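# Load two pipette tip boxes onto pipetting robot deck

## Task

Fetch both pipette tip boxes from the supply shelving and set each into one of the two vacant slots on the deck of the pipetting robot, which stands on the shelved bench. Each box's cover must finish pressed completely down onto it. All other labware already on the deck must finish sitting properly in its slot. A box turned upside down, or a box or cover touching the floor, means failure. Moving the pedal bin or the stool is allowed. Finish by releasing everything and backing the robot away. The robot must not fall or finish leaning, or the job fails.

## Robot and tools

ROBOT. A Hello Robot Stretch 3 with a single arm. It has a two-wheel base (0.33 m long, 0.34 m wide), a lift that slides up a mast, and a telescoping arm that points out of the robot's right side. The base cannot drive sideways, so to move the gripper forward or back you drive the base. Spinning in place pivots about the point between the drive wheels, 0.05 m behind the front edge. With the arm pulled in and the wrist folded, the wrist pokes up to 0.06 m beyond the right side and a spin sweeps a 0.28 m radius. An unfolded, level gripper reaches outside that circle.

FRAMES. Base frame: origin on the floor between the drive wheels, x ahead, y to the left, z up. hand_pose is reported in this frame, located where the closed fingertips meet. With all wrist joints at zero, that hand frame has x up, y pointing back along the arm toward the mast, and z toward the robot's back. The fingertips are round pads 0.04 m wide; fully opened they sit slightly nearer the wrist. The odometry frame is where the base frame was when the scene began.

execute_actions. Argument "actions": a list holding one action or nothing (nothing just reports state and pictures). An action may carry "base", "joints", or both, plus optional "contact_limits"; its motions start together. "base" holds exactly one relative command, measured from the base position in the most recent state report: {"translate_m": d}, metres, forward positive, -1 to 1; or {"rotate_rad": d}, radians, counter-clockwise (left) positive, -3.2 to 3.2. "joints" maps names to absolute targets: lift_m 0 to 1.1 (arm height); arm_m 0 to 0.52 (extension); wrist_yaw_rad -1.345 to 4.42 (0 along the arm, positive toward the front, 3.0 folded over the base); wrist_pitch_rad -1.57 to 0.451 (0 level, negative tips fingers down); wrist_roll_rad -2.911 to 2.911 (0 fingers side by side); gripper_m -0.089 to 0.179 (bigger is wider; the real fingertip gap is 0.007 m less near closed, 0.025 m less fully open, and zero below 0.007); head_pan_rad -3.953 to 1.73 (0 ahead, positive left, -1.57 looks down the arm); head_tilt_rad -1.53 to 0.419 (negative looks down). Done tolerances: ±0.004 for lift_m, arm_m, gripper_m; ±0.02 for yaw, roll, head; ±0.05 for pitch. A joint or base left out of an action may keep pushing toward its previous target without any status showing it. "contact_limits" accepts only arm_m: a motor_effort percentage (1 to 100) at which the arm halts; negative effort applies when retracting. It also caps holding force until the next action; values above the maximum are clipped. "cameras": list from head_camera, nav_camera, wrist_camera, all; omitted, null or ["all"] gives every camera, [] gives none. Unknown keys or out-of-range numbers get the call rejected with no motion. Each action runs at most 15 s. If a result reports a stop, later execute_actions, wait and finished_scene calls in that same reply are skipped.

wait: "seconds" 0 to 10; commands nothing new and returns the usual state and pictures. zoom_image: "camera" plus "region" [x0, y0, x1, y1] in pixels from the top-left, no larger than 504 by 504, on that camera's latest full picture. finished_scene: "scene" number; irreversible, so call it only once the goal is met and stable.

RESULTS. joint_positions; base_status and joint_status per motion: "done" (for the base, wheels turned the commanded amount even if slipping), "off_target" (stopped short, may still push), "contact_stop", "time_out", "torque_fault" (the last three discard the target; the joint then holds, unless slack or switched off). on_its_own describes things not commanded in this call; "held at" there is a held target, not a position. motor_effort: percent of maximum, positive toward larger joint values (positive wheel effort pushes forward), bracket = peak during the last action; readings carry fixed bias and noise. lidar_m: 12 ranges in metres from the base origin, 30-degree sectors starting straight ahead and going counter-clockwise (4th left, 7th behind, 10th right), plane 0.17 m high, 0.15 to 12 m, "-" means nothing seen; blind to glass, clear plastic and the robot; mast and low lift can block sectors 5, 6, 9, 10. wrist_depth_mm (45 to 1000) and head_depth_mm (280 to 4000, image sideways): 7x7 grids of median depths from top left. base_odometry (wheel-based, slip counts), heading -3.142 to 3.142; turned_by_wheels and turned_by_imu since the previous result; base_tilt in degrees, forward and right positive, with a fixed bias up to about 4. The pictures line lists image order.

CONTACT. Arm and lift halt and go slack when pressing firmly against something; a slack lift may sag under load or keep pressing, and closing fingers on a surface raises it. Base, wrist and head never auto-stop. A wrist servo strained for several seconds shuts off for 10 s and goes limp.

GRIPPING. Command gripper_m smaller than the object's width to grasp; smaller squeezes harder, but over-squeezing triggers a force reduction and possible slipping; send a new value to re-squeeze. To open, command at least 0.02 above the touch value. No reading confirms a grasp; check the images.

SPEED. Base goes 0.30 m/s and 1.9 rad/s only when stowed (lift_m < 0.30, arm_m < 0.03, wrist_yaw_rad > 2.54); otherwise 0.10 m/s and 0.63 rad/s.

AVOID. Fold or unfold the wrist only with lift_m 0.32 to 0.95, wrist_pitch_rad -0.4, roll about 0; once folded the lift may go down to 0.25. With yaw below -0.4 keep pitch at -0.5 or lower. Pushing against something rigid with the gripper above about 0.45 m can tip the robot (worse with raised contact limits or a second push); so can driving while holding or pushing a fixed object, or snagging furniture, especially reversing. If tilting, back out in small steps, free the gripper, and lower lift_m to about 0.2. Avoid drops, slips, slams and hard impacts. The simulation keeps running while you compose replies, and loose objects may occasionally get nudged.

Each tool is called after "Request:" as a command line: name --argument value for each argument, lists and objects as JSON in quotes; but a table of rows of numbers goes row by row, as --pt "numbers of a row", without its own name.

## Session

Request:
execute_actions --actions '[]'

Scene clock: 0.00 s.
base_odometry: x=+0.000 y=+0.000 heading=+0.000 (m, m, rad; odometry frame)
turned_by_wheels: +0.000 (rad since the last result)
turned_by_imu: +0.000 (rad since the last result)
base_tilt: forward=+0.0 right=-1.3 (deg)
lidar_m: 1.73 2.18 1.43 1.45 1.86 2.10 2.14 1.41 1.26 1.75 2.24 1.49
head_depth_mm: 1878 2003 2021 2010 1594 2070 1963 / 1864 2147 2147 2114 1600 1780 2000 / 1875 2257 2219 2230 1864 2234 1993 / 1841 2400 2432 2404 1901 2441 2107 / 1806 2483 2522 2573 2565 2537 2038 / 1793 2630 2660 2721 2757 2791 2156 / 1788 2604 2718 2647 2638 2651 2164
base_status: not commanded
joint_positions: lift_m=+0.306 arm_m=+0.003 wrist_yaw_rad=+3.090 wrist_pitch_rad=-0.547 wrist_roll_rad=-0.001 gripper_m=+0.037 head_pan_rad=+0.017 head_tilt_rad=-0.010
joint_status: not commanded
motor_effort: left_wheel=+0 right_wheel=-1 lift_m=+36 arm_m=-1 wrist_yaw_rad=+0 wrist_pitch_rad=+6 wrist_roll_rad=+0 gripper_m=-1 head_pan_rad=+1 head_tilt_rad=+2 (%)
hand_pose: x=-0.0106 y=+0.0580 z=+0.2910 quat_wxyz=(+0.209, +0.685, +0.174, +0.676) (m; base frame)
wrist_depth_mm: - - - - - - - / - - - - - - 949 / 803 795 - 780 773 776 783 / 656 647 - 637 641 637 631 / 562 558 542 550 563 544 536 / 485 - - - - 476 481 / - - - - 423 416 412
pictures: head_camera (sideways: a quarter turn clockwise sets it upright), nav_camera (sideways: a quarter turn counterclockwise sets it upright), wrist_camera
Images, in order (width x height): head_camera 896x504, nav_camera 672x504, wrist_camera 644x364.

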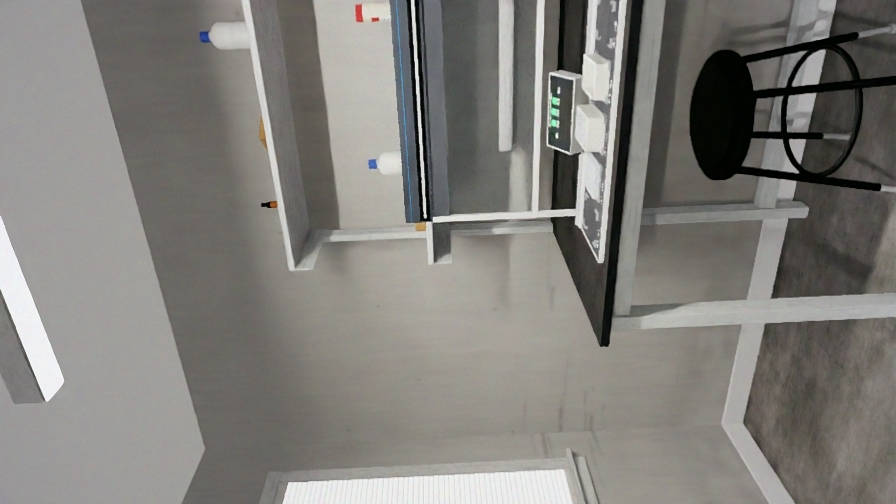

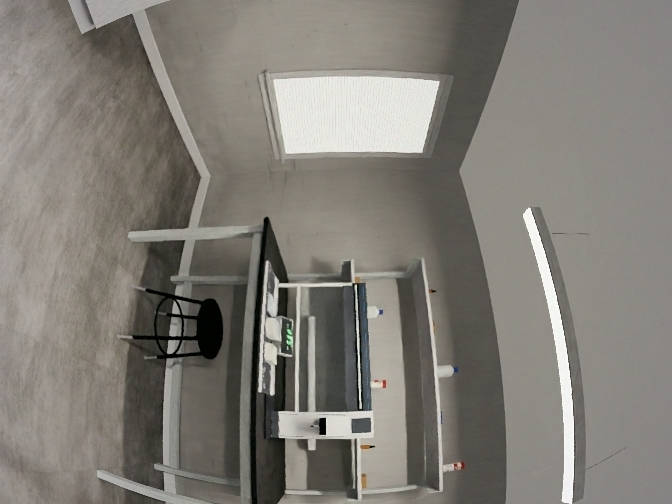

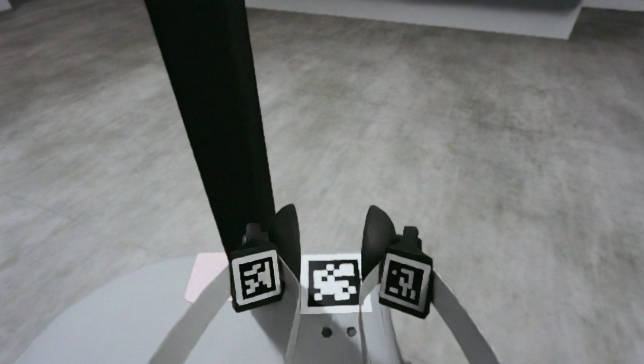

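Request:
execute_actions --actions '[{"joints":{"head_pan_rad":-0.45,"head_tilt_rad":-0.3}}]' --cameras '["head_camera","nav_camera"]'

Request:
execute_actions --actions '[{"joints":{"head_pan_rad":-2.0}}]' --cameras '["head_camera","nav_camera"]'

Request:
execute_actions --actions '[{"joints":{"head_pan_rad":-3.7}}]' --cameras '["head_camera","nav_camera"]'

Scene clock: 7.90 s.
base_odometry: x=+0.000 y=+0.000 heading=+0.000 (m, m, rad; odometry frame)
turned_by_wheels: +0.000 (rad since the last result)
turned_by_imu: +0.000 (rad since the last result)
base_tilt: forward=-0.1 right=-1.3 (deg)
lidar_m: 1.73 2.18 1.43 1.46 1.86 2.11 2.14 1.41 1.26 1.76 2.25 1.49
head_depth_mm: 1888 1995 2110 2216 2302 1729 1463 / 1870 1969 2097 1796 2344 1885 1469 / 1879 1995 2122 1645 2356 1888 1486 / 1860 1972 1612 1627 2381 1905 1489 / 1893 1962 2102 1635 2332 1943 1499 / 1875 1976 2075 1578 2083 1885 1512 / 1874 1946 2098 1654 2335 1972 1524
base_status: not commanded
joint_positions: lift_m=+0.306 arm_m=+0.003 wrist_yaw_rad=+3.090 wrist_pitch_rad=-0.547 wrist_roll_rad=-0.001 gripper_m=+0.037 head_pan_rad=-0.443 head_tilt_rad=-0.296
joint_status: all done
motor_effort: left_wheel=+0(0) right_wheel=+0(0) lift_m=+36(36) arm_m=-1(1) wrist_yaw_rad=+0(1) wrist_pitch_rad=+6(6) wrist_roll_rad=+0(0) gripper_m=+0(0) head_pan_rad=-5(45) head_tilt_rad=-3(31) (%)
hand_pose: x=-0.0106 y=+0.0580 z=+0.2910 quat_wxyz=(+0.209, +0.685, +0.174, +0.676) (m; base frame)
wrist_depth_mm: - - - - - - - / - - - - - - 940 / 812 787 - 768 784 765 756 / 652 657 - 647 625 626 635 / 561 558 549 561 565 537 532 / 483 - - - - 471 469 / - - - - 417 417 410
pictures: head_camera (sideways: a quarter turn clockwise sets it upright), nav_camera (sideways: a quarter turn counterclockwise sets it upright)
Images, in order (width x height): head_camera 896x504, nav_camera 672x504.

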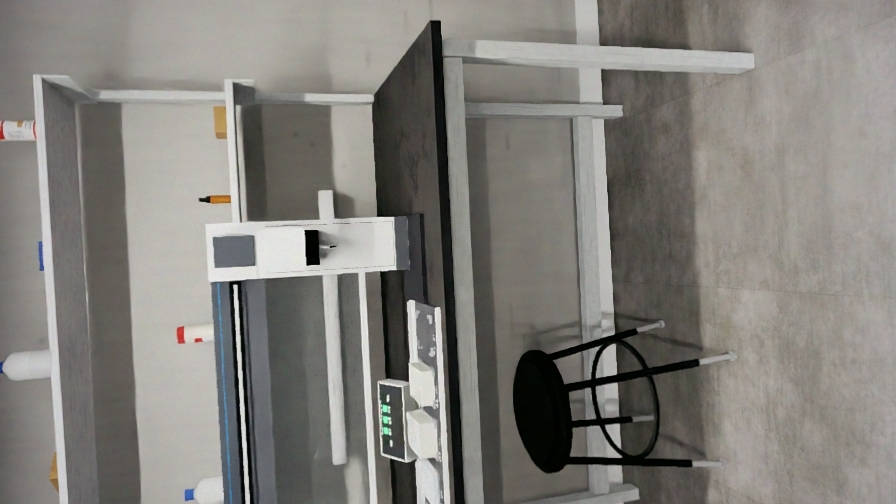

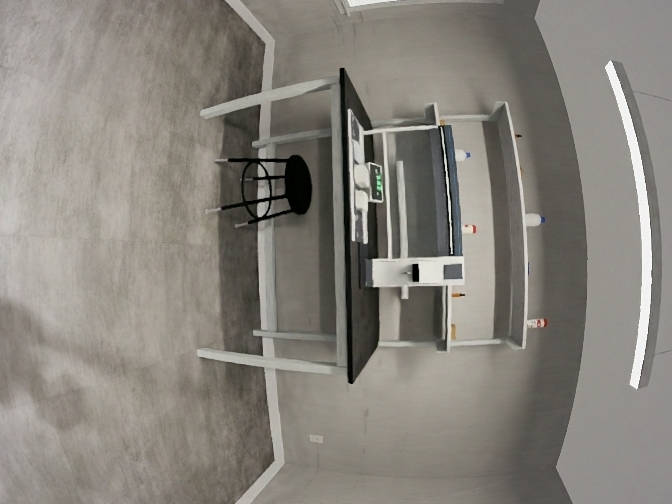

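Scene clock: 9.23 s.
base_odometry: x=+0.000 y=+0.000 heading=+0.000 (m, m, rad; odometry frame)
turned_by_wheels: +0.000 (rad since the last result)
turned_by_imu: +0.000 (rad since the last result)
base_tilt: forward=+0.0 right=-1.3 (deg)
lidar_m: 1.73 2.18 1.43 1.45 1.86 2.11 2.14 1.41 1.26 1.76 2.24 1.50
head_depth_mm: 1443 1503 1612 1721 1496 1746 1463 / 1444 1521 1617 1717 1564 1746 1470 / 1451 1511 1613 1730 1571 1785 1484 / 1455 1495 1630 1734 1514 1802 1494 / 1422 1225 1366 1445 1661 1790 1515 / 1477 1571 1656 1768 1874 1947 1504 / 1489 1567 1657 1769 1870 1959 1522
base_status: not commanded
joint_positions: lift_m=+0.306 arm_m=+0.003 wrist_yaw_rad=+3.090 wrist_pitch_rad=-0.547 wrist_roll_rad=-0.001 gripper_m=+0.037 head_pan_rad=-1.993 head_tilt_rad=-0.296
joint_status: all done
motor_effort: left_wheel=+1(0) right_wheel=+0(1) lift_m=+36(36) arm_m=-1(1) wrist_yaw_rad=+0(0) wrist_pitch_rad=+6(5) wrist_roll_rad=+0(0) gripper_m=+0(0) head_pan_rad=-5(60) head_tilt_rad=-3(3) (%)
hand_pose: x=-0.0106 y=+0.0580 z=+0.2910 quat_wxyz=(+0.209, +0.685, +0.174, +0.676) (m; base frame)
wrist_depth_mm: - - - - - - - / - - - - - - 994 / 813 813 - 768 785 764 763 / 663 658 - 630 636 654 629 / 561 562 549 554 557 545 540 / 486 - - - - 466 464 / - - - - 417 421 420
pictures: head_camera (sideways: a quarter turn clockwise sets it upright), nav_camera (sideways: a quarter turn counterclockwise sets it upright)
Images, in order (width x height): head_camera 896x504, nav_camera 672x504.

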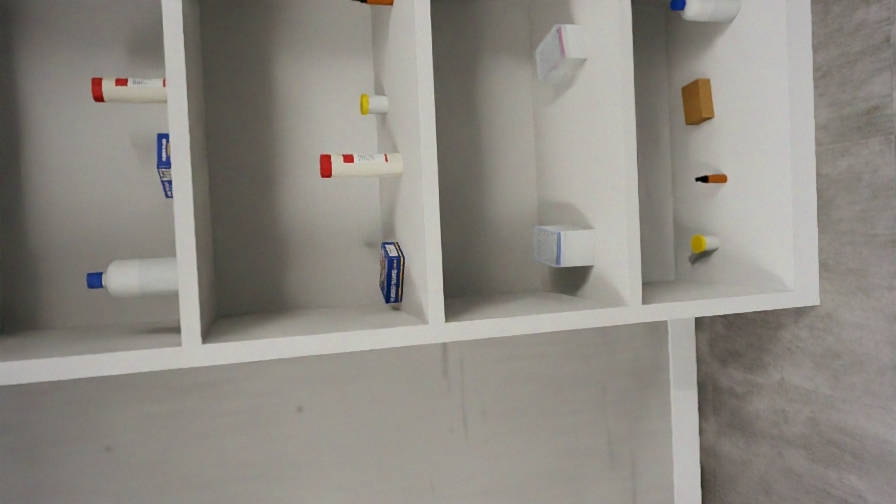

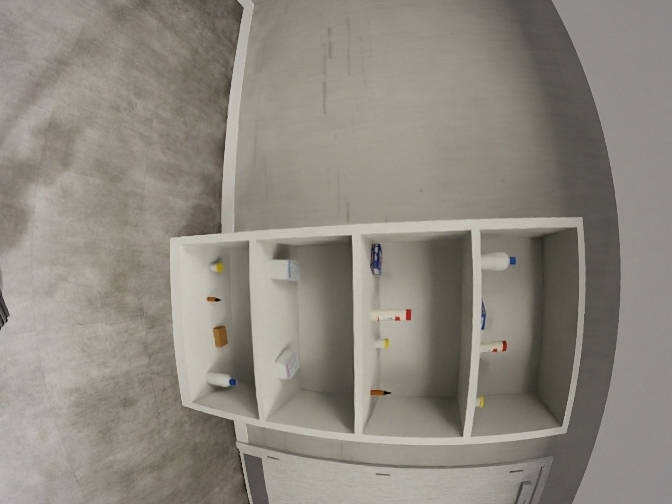

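Scene clock: 10.63 s.
base_odometry: x=+0.000 y=+0.000 heading=+0.000 (m, m, rad; odometry frame)
turned_by_wheels: +0.000 (rad since the last result)
turned_by_imu: +0.000 (rad since the last result)
base_tilt: forward=+0.0 right=-1.3 (deg)
lidar_m: 1.73 2.17 1.43 1.46 1.86 2.11 2.14 1.41 1.26 1.75 2.25 1.50
head_depth_mm: 2268 2440 2598 2701 2373 1874 1459 / 2276 2424 2556 2663 2332 1883 1476 / 2231 2343 2476 2630 2462 1905 1485 / 1855 1915 2048 2172 2297 1915 1490 / 1828 1906 2026 2141 2289 1944 1518 / 1788 1874 1975 2115 2234 1980 1516 / 1779 1877 1957 2144 2573 1987 1526
base_status: not commanded
joint_positions: lift_m=+0.306 arm_m=+0.003 wrist_yaw_rad=+3.090 wrist_pitch_rad=-0.547 wrist_roll_rad=-0.001 gripper_m=+0.037 head_pan_rad=-3.693 head_tilt_rad=-0.296
joint_status: all done
motor_effort: left_wheel=+1(0) right_wheel=+0(1) lift_m=+35(36) arm_m=-1(1) wrist_yaw_rad=+0(0) wrist_pitch_rad=+6(6) wrist_roll_rad=+0(0) gripper_m=-1(0) head_pan_rad=-5(59) head_tilt_rad=-3(3) (%)
hand_pose: x=-0.0106 y=+0.0580 z=+0.2910 quat_wxyz=(+0.209, +0.685, +0.174, +0.676) (m; base frame)
wrist_depth_mm: - - - - - - - / - - - - - - 988 / 808 774 - 774 779 789 752 / 662 637 - 638 639 641 632 / 564 560 547 557 568 544 545 / 484 - - - - 477 463 / - - - - 419 423 417
pictures: head_camera (sideways: a quarter turn clockwise sets it upright), nav_camera (sideways: a quarter turn counterclockwise sets it upright)
Images, in order (width x height): head_camera 896x504, nav_camera 672x504.

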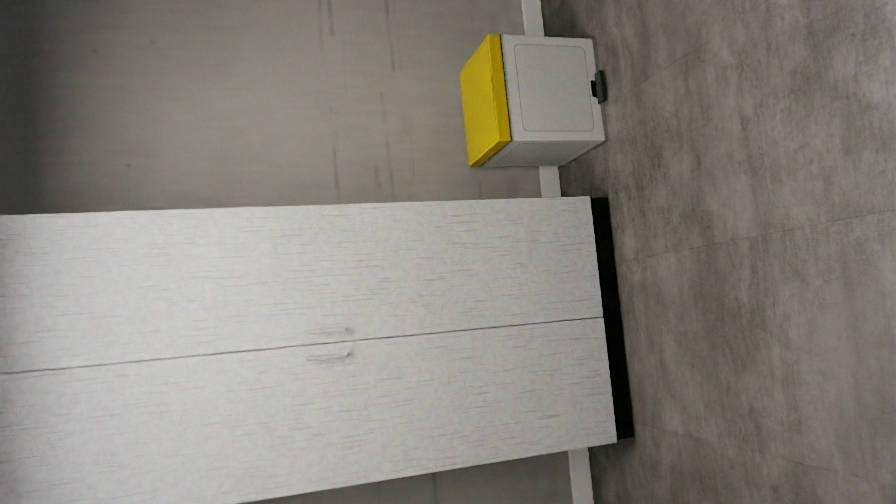

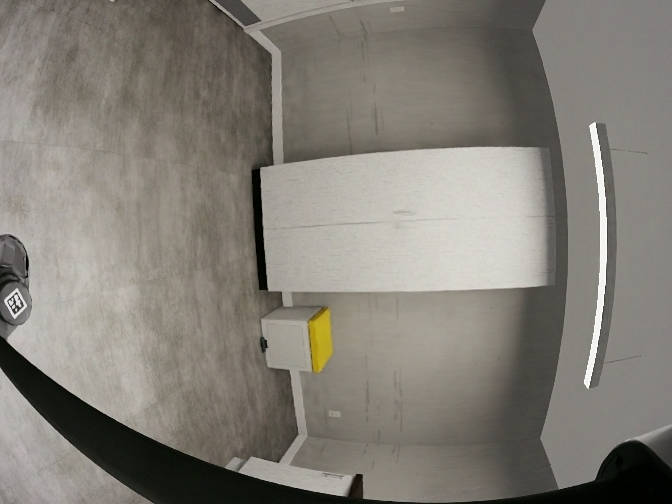

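Request:
execute_actions --actions '[{"base":{"rotate_rad":-0.2},"joints":{"head_pan_rad":-0.1,"head_tilt_rad":-0.55,"lift_m":0.27}}]' --cameras '[]'

Request:
execute_actions --actions '[{"base":{"translate_m":1.0}}]' --cameras '["head_camera","nav_camera"]'

Scene clock: 21.27 s.
base_odometry: x=+0.000 y=+0.000 heading=-0.200 (m, m, rad; odometry frame)
turned_by_wheels: -0.200 (rad since the last result)
turned_by_imu: -0.197 (rad since the last result)
base_tilt: forward=+0.0 right=-1.3 (deg)
lidar_m: 1.62 1.73 1.43 1.43 1.63 2.11 2.10 2.04 1.41 1.26 1.96 1.50
head_depth_mm: 1800 1914 2100 2317 1769 1463 1224 / 1787 1852 2212 2337 1828 1479 1220 / 1347 1516 2225 2379 1858 1484 1236 / 1435 1955 2237 2358 1882 1495 1249 / 1454 1619 1785 2391 1883 1498 1247 / 1648 1950 1930 2376 1907 1517 1258 / 1699 2007 2343 2501 1898 1540 1261
base_status: done
joint_positions: lift_m=+0.270 arm_m=+0.003 wrist_yaw_rad=+3.090 wrist_pitch_rad=-0.548 wrist_roll_rad=-0.001 gripper_m=+0.037 head_pan_rad=-0.107 head_tilt_rad=-0.544
joint_status: all done
motor_effort: left_wheel=+4(11) right_wheel=-4(12) lift_m=+30(31) arm_m=-1(1) wrist_yaw_rad=+0(0) wrist_pitch_rad=+6(6) wrist_roll_rad=+0(0) gripper_m=+0(0) head_pan_rad=+5(59) head_tilt_rad=-4(28) (%)
hand_pose: x=-0.0106 y=+0.0579 z=+0.2548 quat_wxyz=(+0.209, +0.685, +0.174, +0.676) (m; base frame)
wrist_depth_mm: - - - - - - - / 928 919 - 920 901 876 895 / 740 727 - 715 709 715 702 / 596 595 - 594 585 580 573 / 517 519 - 533 514 497 498 / 455 - - - - 434 432 / - - - - 385 384 380
pictures: none
No camera images: the call's "cameras" was empty. Leave "cameras" out to get every camera's image.

Scene clock: 26.20 s.
base_odometry: x=+0.980 y=-0.198 heading=-0.200 (m, m, rad; odometry frame)
turned_by_wheels: +0.000 (rad since the last result)
turned_by_imu: +0.002 (rad since the last result)
base_tilt: forward=+0.0 right=-1.3 (deg)
lidar_m: 0.62 0.79 1.81 1.36 1.37 2.32 3.06 2.02 1.66 1.95 0.81 1.12
head_depth_mm: 990 1053 990 692 557 1453 1225 / 1000 1071 1009 701 546 1476 1222 / 602 1095 1024 704 553 1481 1240 / 608 1102 1044 682 558 1226 1214 / 618 1104 1062 681 582 1386 1250 / 627 1128 1082 653 590 1097 1217 / 631 1167 1104 745 598 1532 1261
base_status: done
joint_positions: lift_m=+0.270 arm_m=+0.003 wrist_yaw_rad=+3.090 wrist_pitch_rad=-0.548 wrist_roll_rad=-0.001 gripper_m=+0.037 head_pan_rad=-0.107 head_tilt_rad=-0.544
joint_status: not commanded
motor_effort: left_wheel=+3(14) right_wheel=-4(9) lift_m=+29(30) arm_m=-1(1) wrist_yaw_rad=+0(1) wrist_pitch_rad=+6(6) wrist_roll_rad=+0(0) gripper_m=+0(0) head_pan_rad=+5(5) head_tilt_rad=-4(5) (%)
hand_pose: x=-0.0106 y=+0.0579 z=+0.2548 quat_wxyz=(+0.209, +0.685, +0.174, +0.676) (m; base frame)
wrist_depth_mm: - - - - - - - / 942 933 - 911 891 900 891 / 746 725 - 705 715 713 687 / 605 599 - 580 586 584 579 / 510 523 - 523 507 494 494 / 452 - - - - 429 435 / - - - - 386 380 384
pictures: head_camera (sideways: a quarter turn clockwise sets it upright), nav_camera (sideways: a quarter turn counterclockwise sets it upright)
Images, in order (width x height): head_camera 896x504, nav_camera 672x504.

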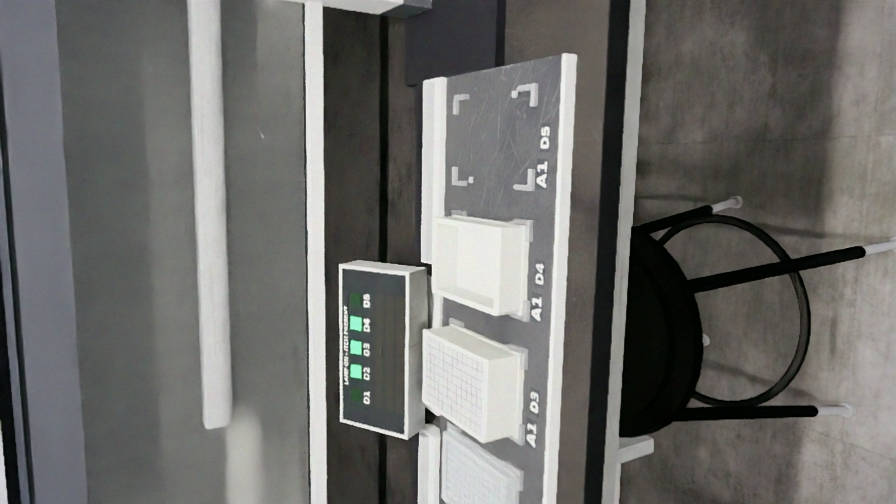

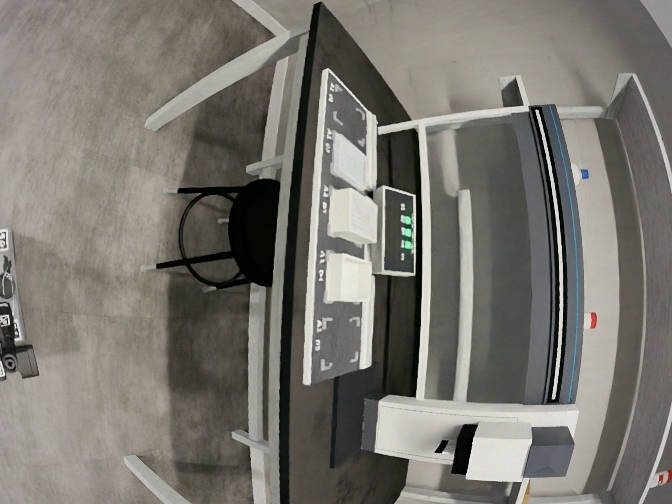

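Request:
execute_actions --actions '[{"base":{"rotate_rad":0.55},"joints":{"head_pan_rad":-1.57,"head_tilt_rad":-0.8}}]' --cameras '[]'

Request:
execute_actions --actions '[{"base":{"translate_m":-1.0}}]' --cameras '[]'

Request:
execute_actions --actions '[{"base":{"translate_m":-0.32}}]' --cameras '[]'

Request:
execute_actions --actions '[{"base":{"rotate_rad":-0.8}}]' --cameras '[]'

Request:
execute_actions --actions '[{"joints":{"lift_m":0.5,"wrist_pitch_rad":-0.4}}]' --cameras '[]'

Request:
execute_actions --actions '[{"joints":{"wrist_yaw_rad":0,"gripper_m":0.17}}]' --cameras '[]'

Request:
execute_actions --actions '[{"joints":{"wrist_pitch_rad":0}}]'

Scene clock: 46.73 s.
base_odometry: x=+0.980 y=-0.198 heading=+0.350 (m, m, rad; odometry frame)
turned_by_wheels: +0.550 (rad since the last result)
turned_by_imu: +0.540 (rad since the last result)
base_tilt: forward=+0.0 right=-1.3 (deg)
lidar_m: 0.79 1.81 1.37 1.39 2.39 3.07 2.02 1.66 1.96 0.82 1.12 0.62
head_depth_mm: 1809 2033 2148 1755 1467 1269 1097 / 1891 2033 2063 1727 1489 1275 1110 / 1683 867 941 1709 1425 1279 1117 / 1518 883 708 1806 1498 1286 1127 / 1378 898 667 1726 1515 1295 1129 / 1218 911 671 652 1521 1303 1135 / 1151 921 662 571 1539 1312 1143
base_status: done
joint_positions: lift_m=+0.270 arm_m=+0.003 wrist_yaw_rad=+3.090 wrist_pitch_rad=-0.548 wrist_roll_rad=-0.001 gripper_m=+0.037 head_pan_rad=-1.563 head_tilt_rad=-0.790
joint_status: all done
motor_effort: left_wheel=-3(11) right_wheel=+4(12) lift_m=+30(30) arm_m=-1(1) wrist_yaw_rad=+0(0) wrist_pitch_rad=+6(6) wrist_roll_rad=+0(0) gripper_m=+0(0) head_pan_rad=-5(60) head_tilt_rad=-6(32) (%)
hand_pose: x=-0.0106 y=+0.0579 z=+0.2548 quat_wxyz=(+0.209, +0.685, +0.174, +0.676) (m; base frame)
wrist_depth_mm: - - - - - - - / 936 925 - 905 913 861 903 / 724 723 - 728 715 713 700 / 599 592 - 592 590 579 578 / 499 528 - 522 510 495 491 / 459 - - - - 435 438 / - - - - 380 381 381
pictures: none
No camera images: the call's "cameras" was empty. Leave "cameras" out to get every camera's image.

Scene clock: 51.67 s.
base_odometry: x=+0.041 y=-0.541 heading=+0.350 (m, m, rad; odometry frame)
turned_by_wheels: +0.000 (rad since the last result)
turned_by_imu: -0.003 (rad since the last result)
base_tilt: forward=+0.0 right=-1.3 (deg)
lidar_m: 1.56 1.90 1.90 2.18 2.37 2.36 1.21 0.78 1.25 1.44 1.17 1.16
head_depth_mm: 1165 1302 1471 1660 1474 1254 1102 / 1263 1428 1622 1731 1479 1273 1116 / 1363 1563 1813 1783 1492 1281 1117 / 1510 1741 2027 1806 1502 1287 1130 / 1655 1970 2215 1827 1526 1299 1130 / 1850 2172 2309 1835 1532 1305 1133 / 1820 2014 2187 1858 1546 1310 1145
base_status: done
joint_positions: lift_m=+0.270 arm_m=+0.003 wrist_yaw_rad=+3.090 wrist_pitch_rad=-0.548 wrist_roll_rad=-0.001 gripper_m=+0.037 head_pan_rad=-1.563 head_tilt_rad=-0.790
joint_status: not commanded
motor_effort: left_wheel=-3(13) right_wheel=+4(8) lift_m=+30(30) arm_m=-1(1) wrist_yaw_rad=+0(0) wrist_pitch_rad=+6(6) wrist_roll_rad=+0(0) gripper_m=-1(0) head_pan_rad=-5(5) head_tilt_rad=-7(7) (%)
hand_pose: x=-0.0106 y=+0.0579 z=+0.2548 quat_wxyz=(+0.209, +0.685, +0.174, +0.676) (m; base frame)
wrist_depth_mm: - - - - - - - / 946 932 - 898 916 894 900 / 729 724 - 733 706 716 701 / 592 606 - 582 586 589 572 / 509 524 - 523 518 496 492 / 453 - - - - 430 429 / - - - - 385 383 379
pictures: none
No camera images: the call's "cameras" was empty. Leave "cameras" out to get every camera's image.

Scene clock: 54.40 s.
base_odometry: x=-0.260 y=-0.651 heading=+0.350 (m, m, rad; odometry frame)
turned_by_wheels: +0.000 (rad since the last result)
turned_by_imu: -0.001 (rad since the last result)
base_tilt: forward=+0.0 right=-1.3 (deg)
lidar_m: 1.87 2.13 2.12 2.45 2.15 2.07 0.89 1.00 0.57 1.20 2.04 1.41
head_depth_mm: 956 1063 1212 1396 1123 1155 1105 / 1027 1167 1329 1566 1477 1276 1113 / 1121 1275 1483 1695 1494 1279 1120 / 1226 1422 1679 1793 1505 1294 1127 / 1362 1598 1935 1834 1523 1289 1131 / 1531 1801 2162 1839 1527 1300 1137 / 1724 2122 2345 1871 1546 1307 1137
base_status: done
joint_positions: lift_m=+0.270 arm_m=+0.003 wrist_yaw_rad=+3.090 wrist_pitch_rad=-0.548 wrist_roll_rad=-0.001 gripper_m=+0.037 head_pan_rad=-1.563 head_tilt_rad=-0.790
joint_status: not commanded
motor_effort: left_wheel=-3(13) right_wheel=+3(7) lift_m=+29(30) arm_m=-1(1) wrist_yaw_rad=+0(0) wrist_pitch_rad=+6(6) wrist_roll_rad=+0(0) gripper_m=+0(1) head_pan_rad=-4(4) head_tilt_rad=-6(7) (%)
hand_pose: x=-0.0106 y=+0.0579 z=+0.2548 quat_wxyz=(+0.209, +0.685, +0.174, +0.676) (m; base frame)
wrist_depth_mm: - - - - - - - / 923 918 - 918 900 901 868 / 728 721 - 725 701 718 703 / 605 595 - 587 583 593 569 / 513 532 - 521 506 503 501 / 452 - - - - 436 430 / - - - - 382 380 382
pictures: none
No camera images: the call's "cameras" was empty. Leave "cameras" out to get every camera's image.

Scene clock: 56.23 s.
base_odometry: x=-0.260 y=-0.651 heading=-0.450 (m, m, rad; odometry frame)
turned_by_wheels: -0.800 (rad since the last result)
turned_by_imu: -0.787 (rad since the last result)
base_tilt: forward=-0.1 right=-1.3 (deg)
lidar_m: 1.41 2.09 2.16 2.12 2.19 2.23 2.15 0.89 0.91 0.59 0.57 1.44
head_depth_mm: 809 666 1145 1027 1287 1236 1106 / 821 655 1139 1038 1304 1240 1116 / 848 689 1131 1045 1312 1229 1118 / 841 688 1131 967 945 1241 1120 / 844 697 857 1009 929 1253 1130 / 685 633 608 758 1527 1303 1141 / 460 518 1150 1374 1535 1317 1142
base_status: done
joint_positions: lift_m=+0.270 arm_m=+0.003 wrist_yaw_rad=+3.090 wrist_pitch_rad=-0.548 wrist_roll_rad=-0.001 gripper_m=+0.037 head_pan_rad=-1.563 head_tilt_rad=-0.791
joint_status: not commanded
motor_effort: left_wheel=+4(14) right_wheel=-5(11) lift_m=+29(30) arm_m=-1(1) wrist_yaw_rad=+0(0) wrist_pitch_rad=+6(6) wrist_roll_rad=+0(0) gripper_m=+0(0) head_pan_rad=-5(5) head_tilt_rad=-6(7) (%)
hand_pose: x=-0.0106 y=+0.0579 z=+0.2548 quat_wxyz=(+0.209, +0.685, +0.174, +0.676) (m; base frame)
wrist_depth_mm: - - - - - - - / 929 923 - 897 881 875 894 / 722 717 - 712 737 706 700 / 599 603 - 594 593 576 582 / 509 529 - 523 512 489 489 / 460 - - - - 431 432 / - - - - 384 384 382
pictures: none
No camera images: the call's "cameras" was empty. Leave "cameras" out to get every camera's image.

Scene clock: 59.17 s.
base_odometry: x=-0.260 y=-0.651 heading=-0.450 (m, m, rad; odometry frame)
turned_by_wheels: +0.000 (rad since the last result)
turned_by_imu: +0.000 (rad since the last result)
base_tilt: forward=+0.0 right=-1.3 (deg)
lidar_m: 1.41 2.10 2.16 2.12 2.19 2.23 2.16 0.89 0.91 0.59 0.57 1.44
head_depth_mm: 808 665 1143 1034 1289 1236 1120 / 818 658 1136 1043 1302 1242 1141 / 849 689 1141 1046 1303 1231 1137 / 845 688 1136 973 951 1236 1167 / 838 698 856 1003 934 1247 1126 / 682 635 610 762 1516 1305 1134 / 460 518 1148 1378 1539 1306 1142
base_status: not commanded
joint_positions: lift_m=+0.500 arm_m=+0.003 wrist_yaw_rad=+3.090 wrist_pitch_rad=-0.422 wrist_roll_rad=-0.001 gripper_m=+0.037 head_pan_rad=-1.563 head_tilt_rad=-0.791
joint_status: all done
motor_effort: left_wheel=+3(4) right_wheel=-5(5) lift_m=+42(44) arm_m=-1(1) wrist_yaw_rad=+1(0) wrist_pitch_rad=+10(15) wrist_roll_rad=+0(0) gripper_m=+1(0) head_pan_rad=-5(4) head_tilt_rad=-6(6) (%)
hand_pose: x=-0.0097 y=+0.0756 z=+0.5115 quat_wxyz=(+0.166, +0.694, +0.131, +0.688) (m; base frame)
wrist_depth_mm: - - - - - - - / - - - - - - - / - - - - - - - / - - - - - - - / 923 928 - 923 928 889 912 / 776 767 - 764 - 759 753 / 667 668 647 664 663 667 652
pictures: none
No camera images: the call's "cameras" was empty. Leave "cameras" out to get every camera's image.

Scene clock: 61.73 s.
base_odometry: x=-0.260 y=-0.651 heading=-0.450 (m, m, rad; odometry frame)
turned_by_wheels: +0.000 (rad since the last result)
turned_by_imu: +0.000 (rad since the last result)
base_tilt: forward=+0.0 right=-1.3 (deg)
lidar_m: 1.41 2.10 2.16 2.13 2.19 2.23 2.15 0.89 0.91 0.59 0.57 1.44
head_depth_mm: 809 666 1150 1036 1290 1239 1121 / 824 655 1145 1041 1303 1238 1144 / 845 686 1142 1047 1311 1234 - / 842 688 1129 979 945 1237 1121 / 844 697 855 1004 935 1234 1135 / 682 636 608 759 1517 1302 1141 / 461 519 1143 1363 1544 1316 1139
base_status: not commanded
joint_positions: lift_m=+0.500 arm_m=+0.003 wrist_yaw_rad=+0.003 wrist_pitch_rad=-0.422 wrist_roll_rad=-0.001 gripper_m=+0.170 head_pan_rad=-1.563 head_tilt_rad=-0.791
joint_status: all done
motor_effort: left_wheel=+3(4) right_wheel=-5(5) lift_m=+42(43) arm_m=-1(1) wrist_yaw_rad=-3(4) wrist_pitch_rad=+10(10) wrist_roll_rad=+0(0) gripper_m=+0(90) head_pan_rad=-5(5) head_tilt_rad=-6(6) (%)
hand_pose: x=-0.0209 y=-0.3718 z=+0.5115 quat_wxyz=(+0.692, +0.149, -0.691, -0.148) (m; base frame)
wrist_depth_mm: 712 303 462 414 574 567 464 / 765 313 336 339 336 330 328 / 838 344 456 802 808 805 758 / 927 385 589 862 884 868 821 / 907 419 584 768 794 768 747 / 805 728 584 695 667 674 658 / 651 670 568 593 589 577 569
pictures: none
No camera images: the call's "cameras" was empty. Leave "cameras" out to get every camera's image.

Scene clock: 62.77 s.
base_odometry: x=-0.260 y=-0.651 heading=-0.450 (m, m, rad; odometry frame)
turned_by_wheels: +0.000 (rad since the last result)
turned_by_imu: +0.000 (rad since the last result)
base_tilt: forward=+0.0 right=-1.3 (deg)
lidar_m: 1.41 2.10 2.16 2.13 2.20 2.23 2.15 0.89 0.91 0.59 0.57 1.44
head_depth_mm: 807 666 1143 1031 1300 1229 1121 / 819 655 1140 1041 1305 1250 1142 / 849 689 1133 1046 1302 1255 - / 841 690 1136 977 947 1234 1126 / 839 698 858 1005 932 1250 1130 / 684 635 609 761 1523 1309 1137 / 459 518 1147 1369 1520 1307 1148
base_status: not commanded
joint_positions: lift_m=+0.500 arm_m=+0.003 wrist_yaw_rad=+0.003 wrist_pitch_rad=-0.027 wrist_roll_rad=-0.001 gripper_m=+0.170 head_pan_rad=-1.563 head_tilt_rad=-0.791
joint_status: all done
motor_effort: left_wheel=+4(3) right_wheel=-5(5) lift_m=+42(43) arm_m=-1(1) wrist_yaw_rad=-4(4) wrist_pitch_rad=+12(11) wrist_roll_rad=+0(0) gripper_m=-1(1) head_pan_rad=-5(4) head_tilt_rad=-7(7) (%)
hand_pose: x=-0.0208 y=-0.4035 z=+0.6076 quat_wxyz=(+0.708, +0.011, -0.706, -0.009) (m; base frame)
wrist_depth_mm: 738 299 580 701 706 697 703 / 763 302 585 731 730 725 707 / 766 324 580 751 733 733 745 / 777 324 516 452 757 766 516 / 824 351 408 409 419 431 414 / 865 336 335 334 329 330 331 / 873 388 598 830 820 832 827
pictures: head_camera (sideways: a quarter turn clockwise sets it upright), nav_camera (sideways: a quarter turn counterclockwise sets it upright), wrist_camera
Images, in order (width x height): head_camera 896x504, nav_camera 672x504, wrist_camera 644x364.

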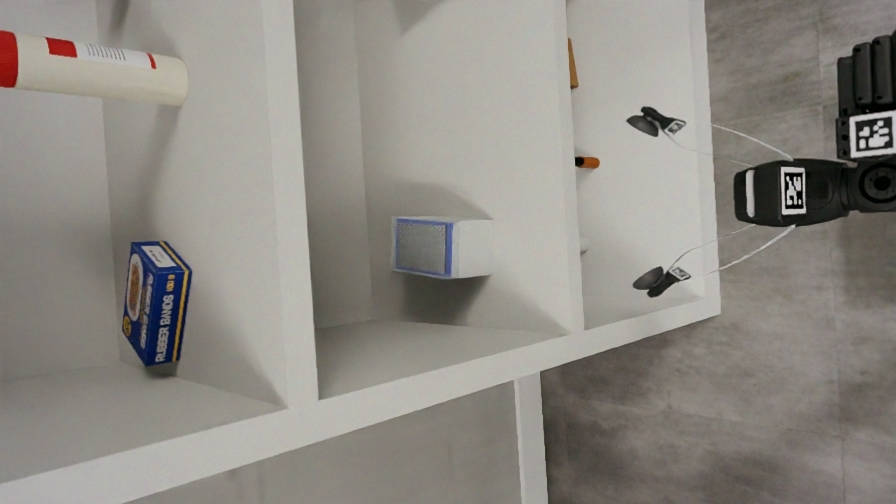

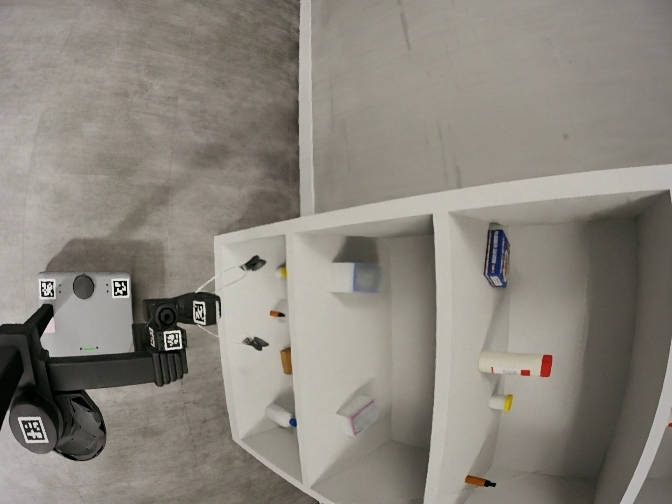

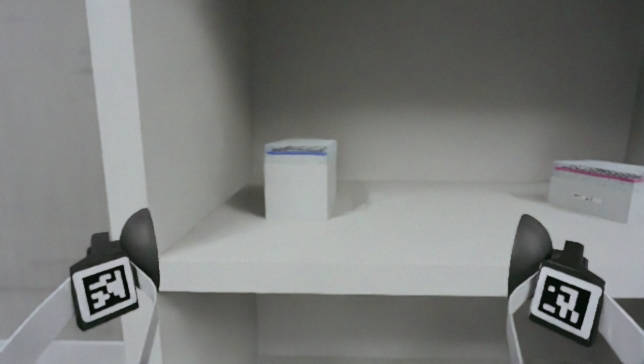

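Request:
execute_actions --actions '[{"base":{"translate_m":0.045},"joints":{"arm_m":0.22,"lift_m":0.485,"gripper_m":0.15}}]' --cameras '["head_camera","wrist_camera"]'

Scene clock: 74.37 s.
base_odometry: x=-0.219 y=-0.670 heading=-0.450 (m, m, rad; odometry frame)
turned_by_wheels: +0.000 (rad since the last result)
turned_by_imu: +0.000 (rad since the last result)
base_tilt: forward=+0.0 right=-1.3 (deg)
lidar_m: 1.36 1.83 2.13 2.12 2.19 2.27 2.19 0.93 0.94 0.56 1.07 1.44
head_depth_mm: 622 651 1142 1032 1299 1233 1122 / 833 676 1140 1037 937 1239 1111 / 848 689 1142 1002 920 1228 1119 / 847 689 1135 1023 951 1231 1124 / 820 676 626 784 1012 1284 1133 / 470 519 1075 1379 1529 1307 1143 / 845 981 1149 1379 1537 1318 1146
base_status: done
joint_positions: lift_m=+0.485 arm_m=+0.220 wrist_yaw_rad=+0.001 wrist_pitch_rad=-0.025 wrist_roll_rad=-0.001 gripper_m=+0.150 head_pan_rad=-1.563 head_tilt_rad=-0.791
joint_status: all done
motor_effort: left_wheel=+3(10) right_wheel=-5(6) lift_m=+29(37) arm_m=+2(4) wrist_yaw_rad=-1(3) wrist_pitch_rad=+11(12) wrist_roll_rad=+0(0) gripper_m=+0(77) head_pan_rad=-5(4) head_tilt_rad=-7(6) (%)
hand_pose: x=-0.0211 y=-0.6202 z=+0.5934 quat_wxyz=(+0.708, +0.010, -0.706, -0.009) (m; base frame)
wrist_depth_mm: 165 229 434 507 503 509 497 / 166 230 453 521 527 523 519 / 166 230 448 531 534 535 534 / 167 230 447 238 536 544 526 / 168 204 336 241 341 406 377 / 163 - 254 245 256 257 258 / - 192 195 196 197 197 192
pictures: head_camera (sideways: a quarter turn clockwise sets it upright), wrist_camera
Images, in order (width x height): head_camera 896x504, wrist_camera 644x364.

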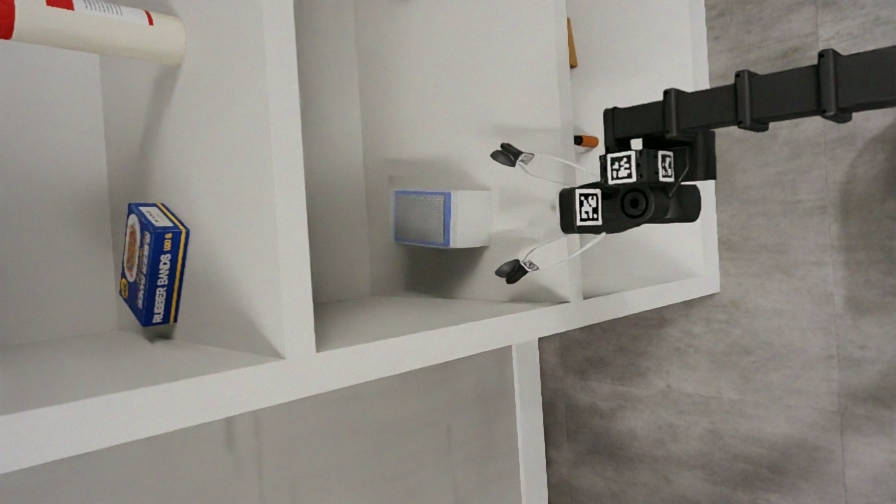

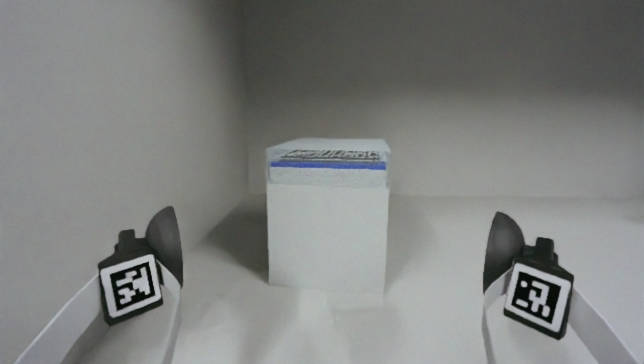

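Request:
execute_actions --actions '[{"joints":{"arm_m":0.335,"lift_m":0.468}}]' --cameras '["head_camera","wrist_camera"]'

Request:
execute_actions --actions '[{"joints":{"gripper_m":0.05}}]' --cameras '["wrist_camera"]'

Request:
execute_actions --actions '[{"joints":{"lift_m":0.5}}]' --cameras '["head_camera","wrist_camera"]'

Scene clock: 87.27 s.
base_odometry: x=-0.219 y=-0.670 heading=-0.450 (m, m, rad; odometry frame)
turned_by_wheels: +0.000 (rad since the last result)
turned_by_imu: -0.001 (rad since the last result)
base_tilt: forward=+0.0 right=-1.3 (deg)
lidar_m: 1.36 1.83 2.13 2.12 2.19 2.28 2.20 0.92 0.94 0.56 1.07 1.43
head_depth_mm: 620 651 1139 1028 1289 1232 1103 / 835 677 1140 1043 935 1241 1091 / 850 687 1140 992 - 1238 1118 / 845 689 1136 1008 953 1235 1130 / 821 676 625 786 1013 1275 1126 / 469 519 1073 1387 1517 1314 1139 / 839 980 1146 1379 1539 1315 1150
base_status: not commanded
joint_positions: lift_m=+0.468 arm_m=+0.335 wrist_yaw_rad=+0.001 wrist_pitch_rad=-0.025 wrist_roll_rad=-0.001 gripper_m=+0.150 head_pan_rad=-1.563 head_tilt_rad=-0.791
joint_status: all done
motor_effort: left_wheel=+4(3) right_wheel=-5(5) lift_m=+29(30) arm_m=+2(0) wrist_yaw_rad=-1(2) wrist_pitch_rad=+11(11) wrist_roll_rad=+0(0) gripper_m=+1(0) head_pan_rad=-4(4) head_tilt_rad=-6(7) (%)
hand_pose: x=-0.0212 y=-0.7352 z=+0.5764 quat_wxyz=(+0.708, +0.010, -0.706, -0.009) (m; base frame)
wrist_depth_mm: 167 231 402 401 397 399 392 / 168 233 413 417 408 410 407 / 168 233 397 422 423 422 419 / 169 234 125 120 117 430 425 / 169 205 127 122 118 349 322 / 165 - 131 126 122 221 223 / - 167 135 130 126 169 166
pictures: head_camera (sideways: a quarter turn clockwise sets it upright), wrist_camera
Images, in order (width x height): head_camera 896x504, wrist_camera 644x364.

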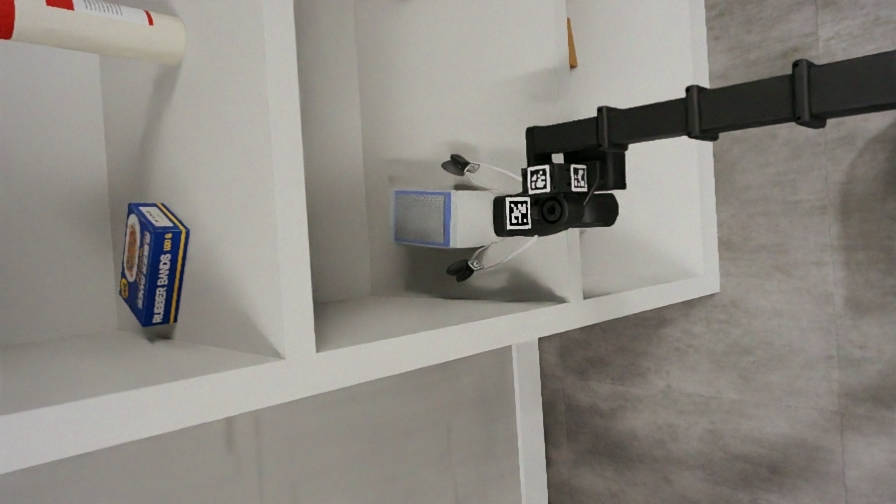

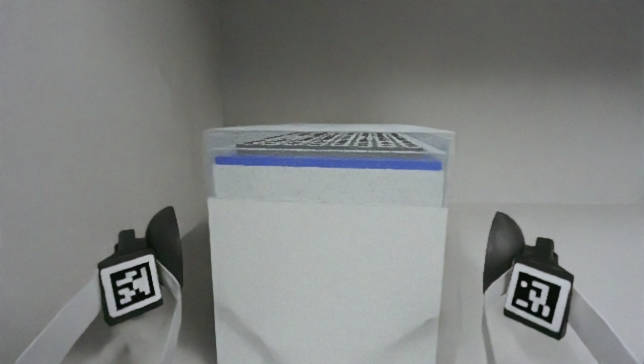

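Scene clock: 88.77 s.
base_odometry: x=-0.219 y=-0.670 heading=-0.450 (m, m, rad; odometry frame)
turned_by_wheels: +0.000 (rad since the last result)
turned_by_imu: +0.000 (rad since the last result)
base_tilt: forward=+0.0 right=-1.3 (deg)
lidar_m: 1.36 1.83 2.13 2.12 2.19 2.28 2.20 0.92 0.94 0.56 1.07 1.43
head_depth_mm: 623 654 1145 1031 1289 1240 1112 / 840 678 1136 1043 932 1233 1094 / 844 689 1147 993 - 1228 1122 / 844 688 1135 1005 948 1249 1126 / 821 675 625 781 1010 1261 1136 / 470 519 1075 1374 1530 1312 1135 / 844 987 1147 1381 1544 1313 1144
base_status: not commanded
joint_positions: lift_m=+0.468 arm_m=+0.335 wrist_yaw_rad=+0.000 wrist_pitch_rad=-0.025 wrist_roll_rad=-0.001 gripper_m=+0.051 head_pan_rad=-1.563 head_tilt_rad=-0.791
joint_status: all done
motor_effort: left_wheel=+3(4) right_wheel=-5(5) lift_m=+29(29) arm_m=+2(1) wrist_yaw_rad=+0(2) wrist_pitch_rad=+11(11) wrist_roll_rad=+0(0) gripper_m=-18(97) head_pan_rad=-4(5) head_tilt_rad=-6(7) (%)
hand_pose: x=-0.0214 y=-0.7352 z=+0.5764 quat_wxyz=(+0.708, +0.009, -0.706, -0.009) (m; base frame)
wrist_depth_mm: 168 232 399 400 401 401 396 / 169 232 411 411 404 411 412 / 169 233 398 419 417 423 416 / 169 232 129 124 120 435 431 / 169 234 131 125 122 349 324 / 169 206 135 130 125 229 221 / 162 167 141 134 130 166 170
pictures: wrist_camera
Images, in order (width x height): wrist_camera 644x364.

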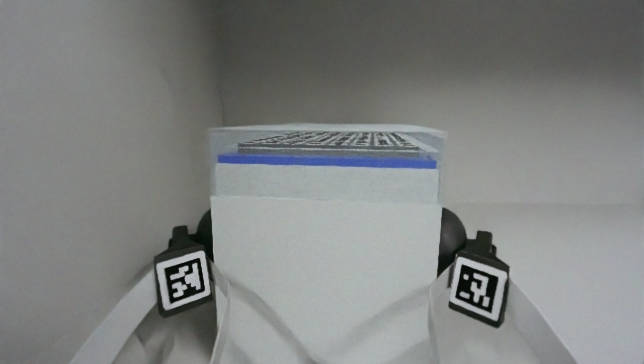

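Scene clock: 89.87 s.
base_odometry: x=-0.219 y=-0.670 heading=-0.450 (m, m, rad; odometry frame)
turned_by_wheels: +0.000 (rad since the last result)
turned_by_imu: +0.000 (rad since the last result)
base_tilt: forward=+0.0 right=-1.3 (deg)
lidar_m: 1.36 1.83 2.13 2.13 2.19 2.28 2.20 0.92 0.93 0.56 1.07 1.44
head_depth_mm: 620 652 1148 1027 1289 1240 1116 / 837 677 1137 1033 933 1252 1094 / 846 688 1131 1000 1313 1226 1118 / 844 690 1127 1002 949 1238 1129 / 820 676 627 785 1012 1276 1132 / 470 518 1077 1381 1528 1312 1141 / 842 980 1151 1377 1551 1311 1135
base_status: not commanded
joint_positions: lift_m=+0.500 arm_m=+0.335 wrist_yaw_rad=-0.001 wrist_pitch_rad=-0.035 wrist_roll_rad=-0.001 gripper_m=+0.051 head_pan_rad=-1.563 head_tilt_rad=-0.791
joint_status: all done
motor_effort: left_wheel=+4(5) right_wheel=-5(6) lift_m=+43(46) arm_m=+1(2) wrist_yaw_rad=+1(4) wrist_pitch_rad=+16(16) wrist_roll_rad=+0(0) gripper_m=-16(18) head_pan_rad=-4(5) head_tilt_rad=-7(7) (%)
hand_pose: x=-0.0218 y=-0.7350 z=+0.6055 quat_wxyz=(+0.708, +0.012, -0.706, -0.013) (m; base frame)
wrist_depth_mm: 169 233 393 397 402 396 394 / 168 232 411 417 411 411 415 / 169 234 418 422 422 420 420 / 170 235 324 136 136 438 431 / 169 234 135 134 133 399 395 / 170 214 134 133 131 294 279 / 166 203 134 132 131 208 213
pictures: head_camera (sideways: a quarter turn clockwise sets it upright), wrist_camera
Images, in order (width x height): head_camera 896x504, wrist_camera 644x364.

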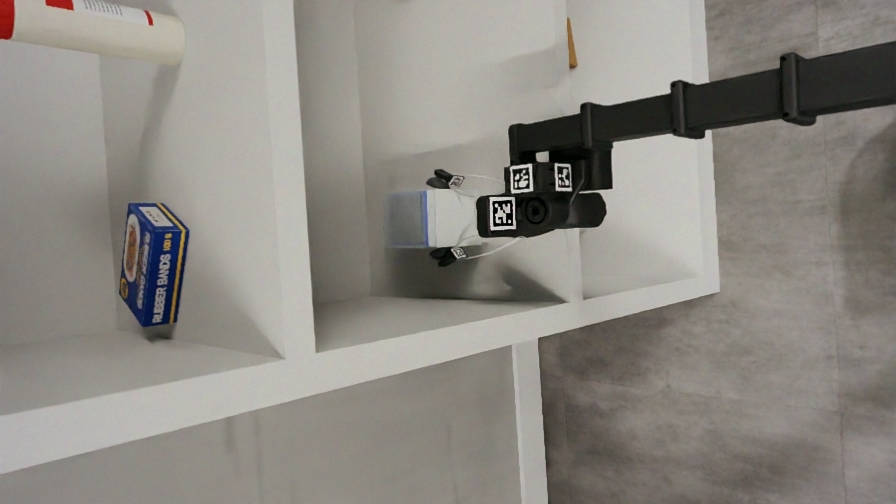

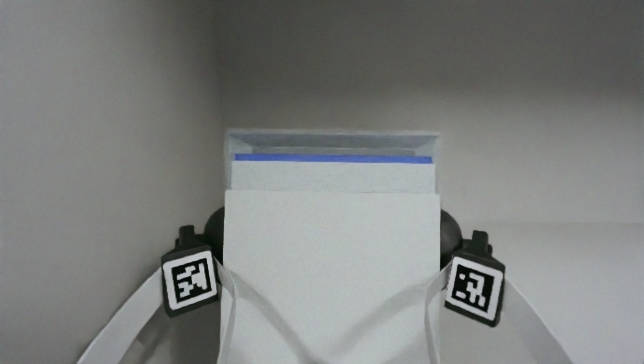

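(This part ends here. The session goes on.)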